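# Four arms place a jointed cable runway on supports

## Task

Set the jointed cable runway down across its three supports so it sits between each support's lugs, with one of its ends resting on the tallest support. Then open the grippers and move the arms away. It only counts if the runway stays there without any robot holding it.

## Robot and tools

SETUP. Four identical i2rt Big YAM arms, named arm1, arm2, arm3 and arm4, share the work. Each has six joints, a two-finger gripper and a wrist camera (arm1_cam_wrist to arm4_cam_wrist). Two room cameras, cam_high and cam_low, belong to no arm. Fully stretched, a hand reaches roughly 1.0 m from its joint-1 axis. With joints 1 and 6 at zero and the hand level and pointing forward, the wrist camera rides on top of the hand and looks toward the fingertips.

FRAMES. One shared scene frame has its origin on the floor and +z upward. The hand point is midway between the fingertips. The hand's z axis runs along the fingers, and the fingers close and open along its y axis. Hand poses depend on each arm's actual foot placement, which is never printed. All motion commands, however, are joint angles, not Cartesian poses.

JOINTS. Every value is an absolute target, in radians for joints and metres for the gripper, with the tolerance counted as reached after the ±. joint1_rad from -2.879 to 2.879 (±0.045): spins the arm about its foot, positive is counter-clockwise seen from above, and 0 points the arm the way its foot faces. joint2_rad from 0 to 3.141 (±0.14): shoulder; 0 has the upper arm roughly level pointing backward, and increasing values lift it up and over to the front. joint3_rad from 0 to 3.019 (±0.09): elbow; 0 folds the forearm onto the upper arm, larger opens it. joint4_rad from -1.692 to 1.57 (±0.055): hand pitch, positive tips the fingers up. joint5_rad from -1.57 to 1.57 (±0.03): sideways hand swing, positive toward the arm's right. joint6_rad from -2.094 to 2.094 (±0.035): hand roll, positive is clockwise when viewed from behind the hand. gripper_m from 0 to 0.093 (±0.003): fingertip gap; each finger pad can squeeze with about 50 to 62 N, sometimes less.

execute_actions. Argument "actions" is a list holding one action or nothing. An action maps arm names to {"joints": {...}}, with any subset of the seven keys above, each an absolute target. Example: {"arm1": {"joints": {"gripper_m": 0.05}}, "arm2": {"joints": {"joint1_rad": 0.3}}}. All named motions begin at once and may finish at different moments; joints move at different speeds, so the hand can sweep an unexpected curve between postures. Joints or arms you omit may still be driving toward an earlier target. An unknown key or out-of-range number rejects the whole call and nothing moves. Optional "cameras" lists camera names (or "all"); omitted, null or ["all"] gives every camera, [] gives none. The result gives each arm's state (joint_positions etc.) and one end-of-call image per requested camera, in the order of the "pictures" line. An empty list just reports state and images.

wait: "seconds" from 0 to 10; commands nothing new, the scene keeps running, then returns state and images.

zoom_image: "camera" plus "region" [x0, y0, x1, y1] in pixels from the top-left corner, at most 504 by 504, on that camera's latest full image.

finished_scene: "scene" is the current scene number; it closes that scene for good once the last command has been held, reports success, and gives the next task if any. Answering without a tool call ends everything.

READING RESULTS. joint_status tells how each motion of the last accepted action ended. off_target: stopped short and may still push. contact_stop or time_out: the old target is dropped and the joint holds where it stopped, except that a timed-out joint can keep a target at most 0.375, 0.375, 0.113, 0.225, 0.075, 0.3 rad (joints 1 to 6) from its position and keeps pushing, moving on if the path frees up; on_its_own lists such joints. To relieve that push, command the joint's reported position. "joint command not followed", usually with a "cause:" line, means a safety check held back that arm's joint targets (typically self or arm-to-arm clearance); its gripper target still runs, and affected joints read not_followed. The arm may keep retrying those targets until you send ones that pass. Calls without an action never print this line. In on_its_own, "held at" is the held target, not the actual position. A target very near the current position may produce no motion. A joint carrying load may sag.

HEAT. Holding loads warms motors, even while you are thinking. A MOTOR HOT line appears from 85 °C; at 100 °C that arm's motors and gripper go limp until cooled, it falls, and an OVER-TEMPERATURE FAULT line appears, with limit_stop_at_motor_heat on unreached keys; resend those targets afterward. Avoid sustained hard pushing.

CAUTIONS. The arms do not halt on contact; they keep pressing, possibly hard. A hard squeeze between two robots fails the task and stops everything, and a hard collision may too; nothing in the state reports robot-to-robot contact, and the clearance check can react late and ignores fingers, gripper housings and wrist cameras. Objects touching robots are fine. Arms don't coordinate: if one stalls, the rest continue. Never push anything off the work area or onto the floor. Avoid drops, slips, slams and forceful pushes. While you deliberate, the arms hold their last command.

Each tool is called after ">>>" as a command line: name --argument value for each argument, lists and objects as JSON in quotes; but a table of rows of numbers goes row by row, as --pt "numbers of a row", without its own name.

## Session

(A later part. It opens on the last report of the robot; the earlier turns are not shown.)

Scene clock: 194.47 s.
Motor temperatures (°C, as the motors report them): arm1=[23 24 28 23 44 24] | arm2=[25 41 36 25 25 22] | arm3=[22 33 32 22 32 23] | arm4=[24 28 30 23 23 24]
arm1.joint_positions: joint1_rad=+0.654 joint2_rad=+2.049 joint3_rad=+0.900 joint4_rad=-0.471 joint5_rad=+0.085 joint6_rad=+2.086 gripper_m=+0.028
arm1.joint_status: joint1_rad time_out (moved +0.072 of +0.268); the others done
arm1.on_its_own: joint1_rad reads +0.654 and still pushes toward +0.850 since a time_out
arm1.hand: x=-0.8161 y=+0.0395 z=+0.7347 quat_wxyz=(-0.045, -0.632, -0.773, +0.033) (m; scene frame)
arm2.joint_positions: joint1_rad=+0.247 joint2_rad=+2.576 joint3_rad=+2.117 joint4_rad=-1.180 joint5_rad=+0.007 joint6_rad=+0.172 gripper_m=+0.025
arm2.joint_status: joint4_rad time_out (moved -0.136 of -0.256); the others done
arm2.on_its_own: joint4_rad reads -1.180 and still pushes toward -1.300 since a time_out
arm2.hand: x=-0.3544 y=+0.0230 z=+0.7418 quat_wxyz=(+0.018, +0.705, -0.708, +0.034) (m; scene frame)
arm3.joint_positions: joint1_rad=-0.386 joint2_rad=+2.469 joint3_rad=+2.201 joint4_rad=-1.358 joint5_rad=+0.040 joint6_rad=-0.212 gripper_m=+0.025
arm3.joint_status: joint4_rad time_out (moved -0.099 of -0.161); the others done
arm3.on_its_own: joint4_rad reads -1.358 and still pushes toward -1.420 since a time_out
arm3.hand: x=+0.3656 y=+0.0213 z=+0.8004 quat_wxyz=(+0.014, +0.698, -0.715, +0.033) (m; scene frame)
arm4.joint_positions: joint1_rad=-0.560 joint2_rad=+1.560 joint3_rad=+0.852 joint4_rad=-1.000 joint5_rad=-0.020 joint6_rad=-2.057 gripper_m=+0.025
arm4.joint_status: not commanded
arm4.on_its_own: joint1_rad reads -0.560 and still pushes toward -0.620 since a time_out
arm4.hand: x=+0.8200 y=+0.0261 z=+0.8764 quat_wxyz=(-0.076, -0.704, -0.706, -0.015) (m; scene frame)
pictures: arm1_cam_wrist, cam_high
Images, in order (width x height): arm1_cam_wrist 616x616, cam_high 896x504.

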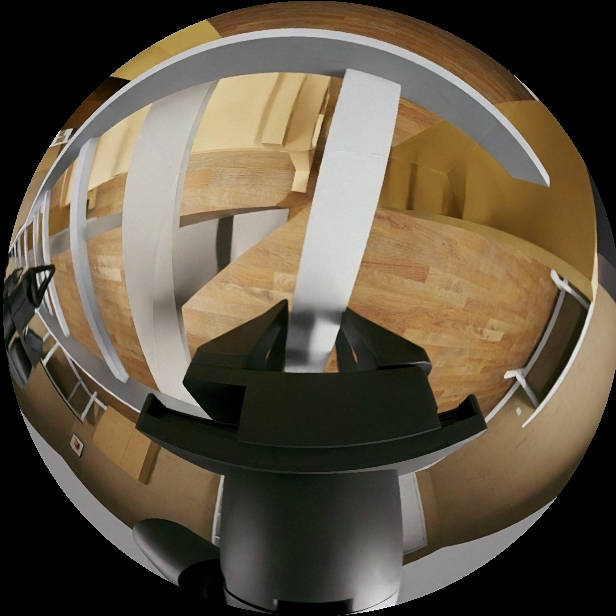

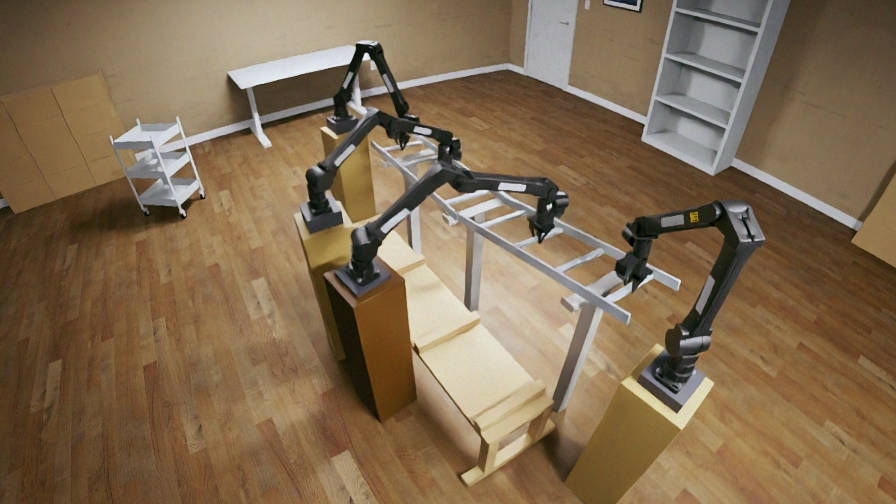

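Inside the lugs. Lower slightly, release.

>>> execute_actions --actions '[{"arm1":{"joints":{"joint1_rad":0.66,"joint2_rad":2.13,"joint3_rad":0.9,"joint4_rad":-0.4}},"arm2":{"joints":{"joint2_rad":2.55,"joint3_rad":2.15,"joint4_rad":-1.17}},"arm3":{"joints":{"joint2_rad":2.47,"joint3_rad":2.22,"joint4_rad":-1.32}},"arm4":{"joints":{"joint1_rad":-0.56,"joint2_rad":1.56}}}]' --cameras '[]'

>>> execute_actions --actions '[{"arm1":{"joints":{"gripper_m":0.09}},"arm2":{"joints":{"gripper_m":0.09}},"arm3":{"joints":{"gripper_m":0.09}},"arm4":{"joints":{"gripper_m":0.07}}}]' --cameras '[]'

>>> execute_actions --actions '[{"arm1":{"joints":{"joint2_rad":1.5}},"arm2":{"joints":{"joint2_rad":1.7}},"arm3":{"joints":{"joint2_rad":1.7}},"arm4":{"joints":{"joint2_rad":1.0,"joint3_rad":1.1}}}]' --cameras '["cam_high","cam_low"]'

Scene clock: 202.40 s.
Motor temperatures (°C, as the motors report them): arm1=[24 24 29 23 46 24] | arm2=[25 42 38 25 25 22] | arm3=[22 33 34 22 31 23] | arm4=[24 28 30 23 23 24]
arm1.joint_positions: joint1_rad=+0.617 joint2_rad=+2.070 joint3_rad=+0.889 joint4_rad=-0.423 joint5_rad=+0.017 joint6_rad=+2.086 gripper_m=+0.028
arm1.joint_status: all done
arm1.hand: x=-0.8149 y=+0.0363 z=+0.7243 quat_wxyz=(-0.013, -0.647, -0.762, +0.019) (m; scene frame)
arm2.joint_positions: joint1_rad=+0.246 joint2_rad=+2.593 joint3_rad=+2.117 joint4_rad=-1.163 joint5_rad=+0.003 joint6_rad=+0.172 gripper_m=+0.025
arm2.joint_status: all done
arm2.hand: x=-0.3542 y=+0.0225 z=+0.7301 quat_wxyz=(+0.019, +0.704, -0.709, +0.033) (m; scene frame)
arm3.joint_positions: joint1_rad=-0.388 joint2_rad=+2.489 joint3_rad=+2.201 joint4_rad=-1.346 joint5_rad=+0.035 joint6_rad=-0.215 gripper_m=+0.025
arm3.joint_status: all done
arm3.hand: x=+0.3660 y=+0.0205 z=+0.7862 quat_wxyz=(+0.019, +0.698, -0.715, +0.033) (m; scene frame)
arm4.joint_positions: joint1_rad=-0.543 joint2_rad=+1.619 joint3_rad=+0.852 joint4_rad=-0.989 joint5_rad=-0.010 joint6_rad=-2.040 gripper_m=+0.025
arm4.joint_status: all done
arm4.hand: x=+0.8225 y=+0.0202 z=+0.8574 quat_wxyz=(-0.097, -0.702, -0.705, -0.028) (m; scene frame)
pictures: none
No camera images: the call's "cameras" was empty. Leave "cameras" out to get every camera's image.

Scene clock: 203.23 s.
Motor temperatures (°C, as the motors report them): arm1=[23 24 28 23 46 24] | arm2=[25 42 38 25 25 22] | arm3=[22 33 34 22 31 23] | arm4=[24 28 30 23 23 24]
arm1.joint_positions: joint1_rad=+0.658 joint2_rad=+2.130 joint3_rad=+0.892 joint4_rad=-0.407 joint5_rad=+0.003 joint6_rad=+2.086 gripper_m=+0.090
arm1.joint_status: all done
arm1.hand: x=-0.8365 y=+0.0422 z=+0.7018 quat_wxyz=(-0.003, -0.631, -0.775, +0.038) (m; scene frame)
arm2.joint_positions: joint1_rad=+0.223 joint2_rad=+2.564 joint3_rad=+2.117 joint4_rad=-1.163 joint5_rad=+0.003 joint6_rad=+0.135 gripper_m=+0.090
arm2.joint_status: all done
arm2.hand: x=-0.3396 y=+0.0329 z=+0.7502 quat_wxyz=(+0.011, +0.710, -0.704, +0.020) (m; scene frame)
arm3.joint_positions: joint1_rad=-0.367 joint2_rad=+2.489 joint3_rad=+2.201 joint4_rad=-1.332 joint5_rad=+0.003 joint6_rad=-0.211 gripper_m=+0.090
arm3.joint_status: all done
arm3.hand: x=+0.3467 y=+0.0286 z=+0.7859 quat_wxyz=(+0.021, +0.704, -0.710, +0.016) (m; scene frame)
arm4.joint_positions: joint1_rad=-0.551 joint2_rad=+1.580 joint3_rad=+0.882 joint4_rad=-0.990 joint5_rad=-0.002 joint6_rad=-2.066 gripper_m=+0.070
arm4.joint_status: all done
arm4.hand: x=+0.8067 y=+0.0329 z=+0.8773 quat_wxyz=(-0.064, -0.698, -0.713, -0.020) (m; scene frame)
pictures: none
No camera images: the call's "cameras" was empty. Leave "cameras" out to get every camera's image.

Scene clock: 205.33 s.
Motor temperatures (°C, as the motors report them): arm1=[23 24 29 23 44 24] | arm2=[25 41 38 25 25 22] | arm3=[22 33 33 22 30 23] | arm4=[24 27 30 23 23 24]
arm1.joint_positions: joint1_rad=+0.658 joint2_rad=+1.497 joint3_rad=+0.892 joint4_rad=-0.406 joint5_rad=+0.003 joint6_rad=+2.086 gripper_m=+0.090
arm1.joint_status: all done
arm1.hand: x=-0.7496 y=+0.1240 z=+0.9799 quat_wxyz=(-0.055, -0.605, -0.746, -0.271) (m; scene frame)
arm2.joint_positions: joint1_rad=+0.223 joint2_rad=+1.714 joint3_rad=+2.146 joint4_rad=-1.164 joint5_rad=+0.003 joint6_rad=+0.134 gripper_m=+0.090
arm2.joint_status: all done
arm2.hand: x=-0.3368 y=-0.0008 z=+1.3722 quat_wxyz=(-0.246, +0.650, -0.644, -0.321) (m; scene frame)
arm3.joint_positions: joint1_rad=-0.367 joint2_rad=+1.715 joint3_rad=+2.212 joint4_rad=-1.326 joint5_rad=+0.003 joint6_rad=-0.210 gripper_m=+0.090
arm3.joint_status: all done
arm3.hand: x=+0.3310 y=-0.0398 z=+1.3299 quat_wxyz=(-0.304, +0.656, -0.663, -0.193) (m; scene frame)
arm4.joint_positions: joint1_rad=-0.551 joint2_rad=+0.987 joint3_rad=+1.067 joint4_rad=-0.991 joint5_rad=-0.002 joint6_rad=-2.067 gripper_m=+0.070
arm4.joint_status: all done
arm4.hand: x=+0.7627 y=+0.0545 z=+1.1773 quat_wxyz=(+0.302, -0.663, -0.679, +0.093) (m; scene frame)
pictures: cam_high, cam_low
Images, in order (width x height): cam_high 896x504, cam_low 896x504.

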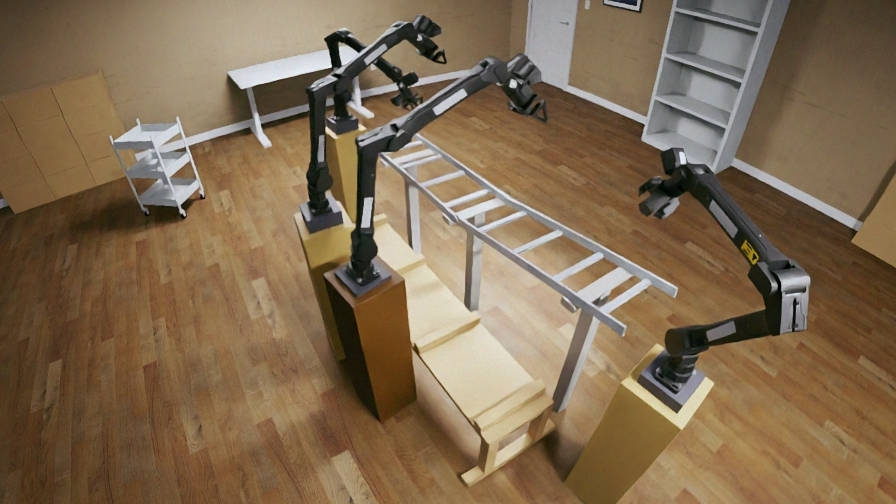

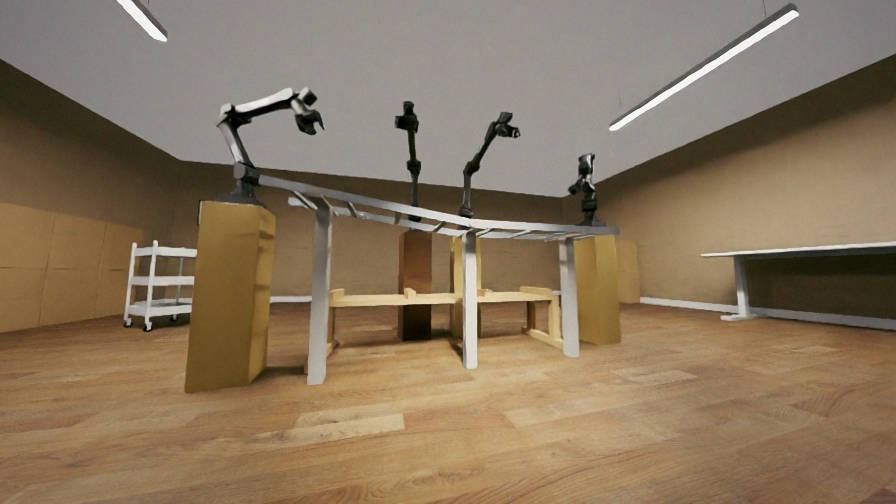

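>>> zoom_image --camera "cam_high" --region '[360,120,700,340]'

Region (360, 120, 700, 340) of cam_high's 896x504 image, scaled by 1.482, with more detail than that image has; it fills the top 326 rows of this view, and the rest is white.

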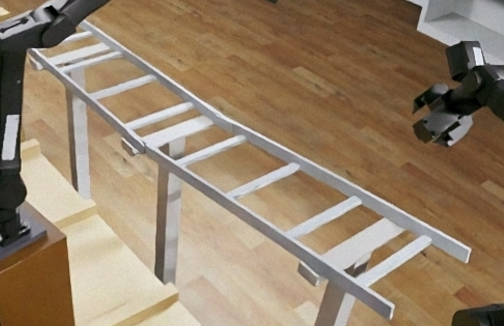

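Against the near lugs, inside.

>>> finished_scene --scene 1

The scene is finished: the task was done.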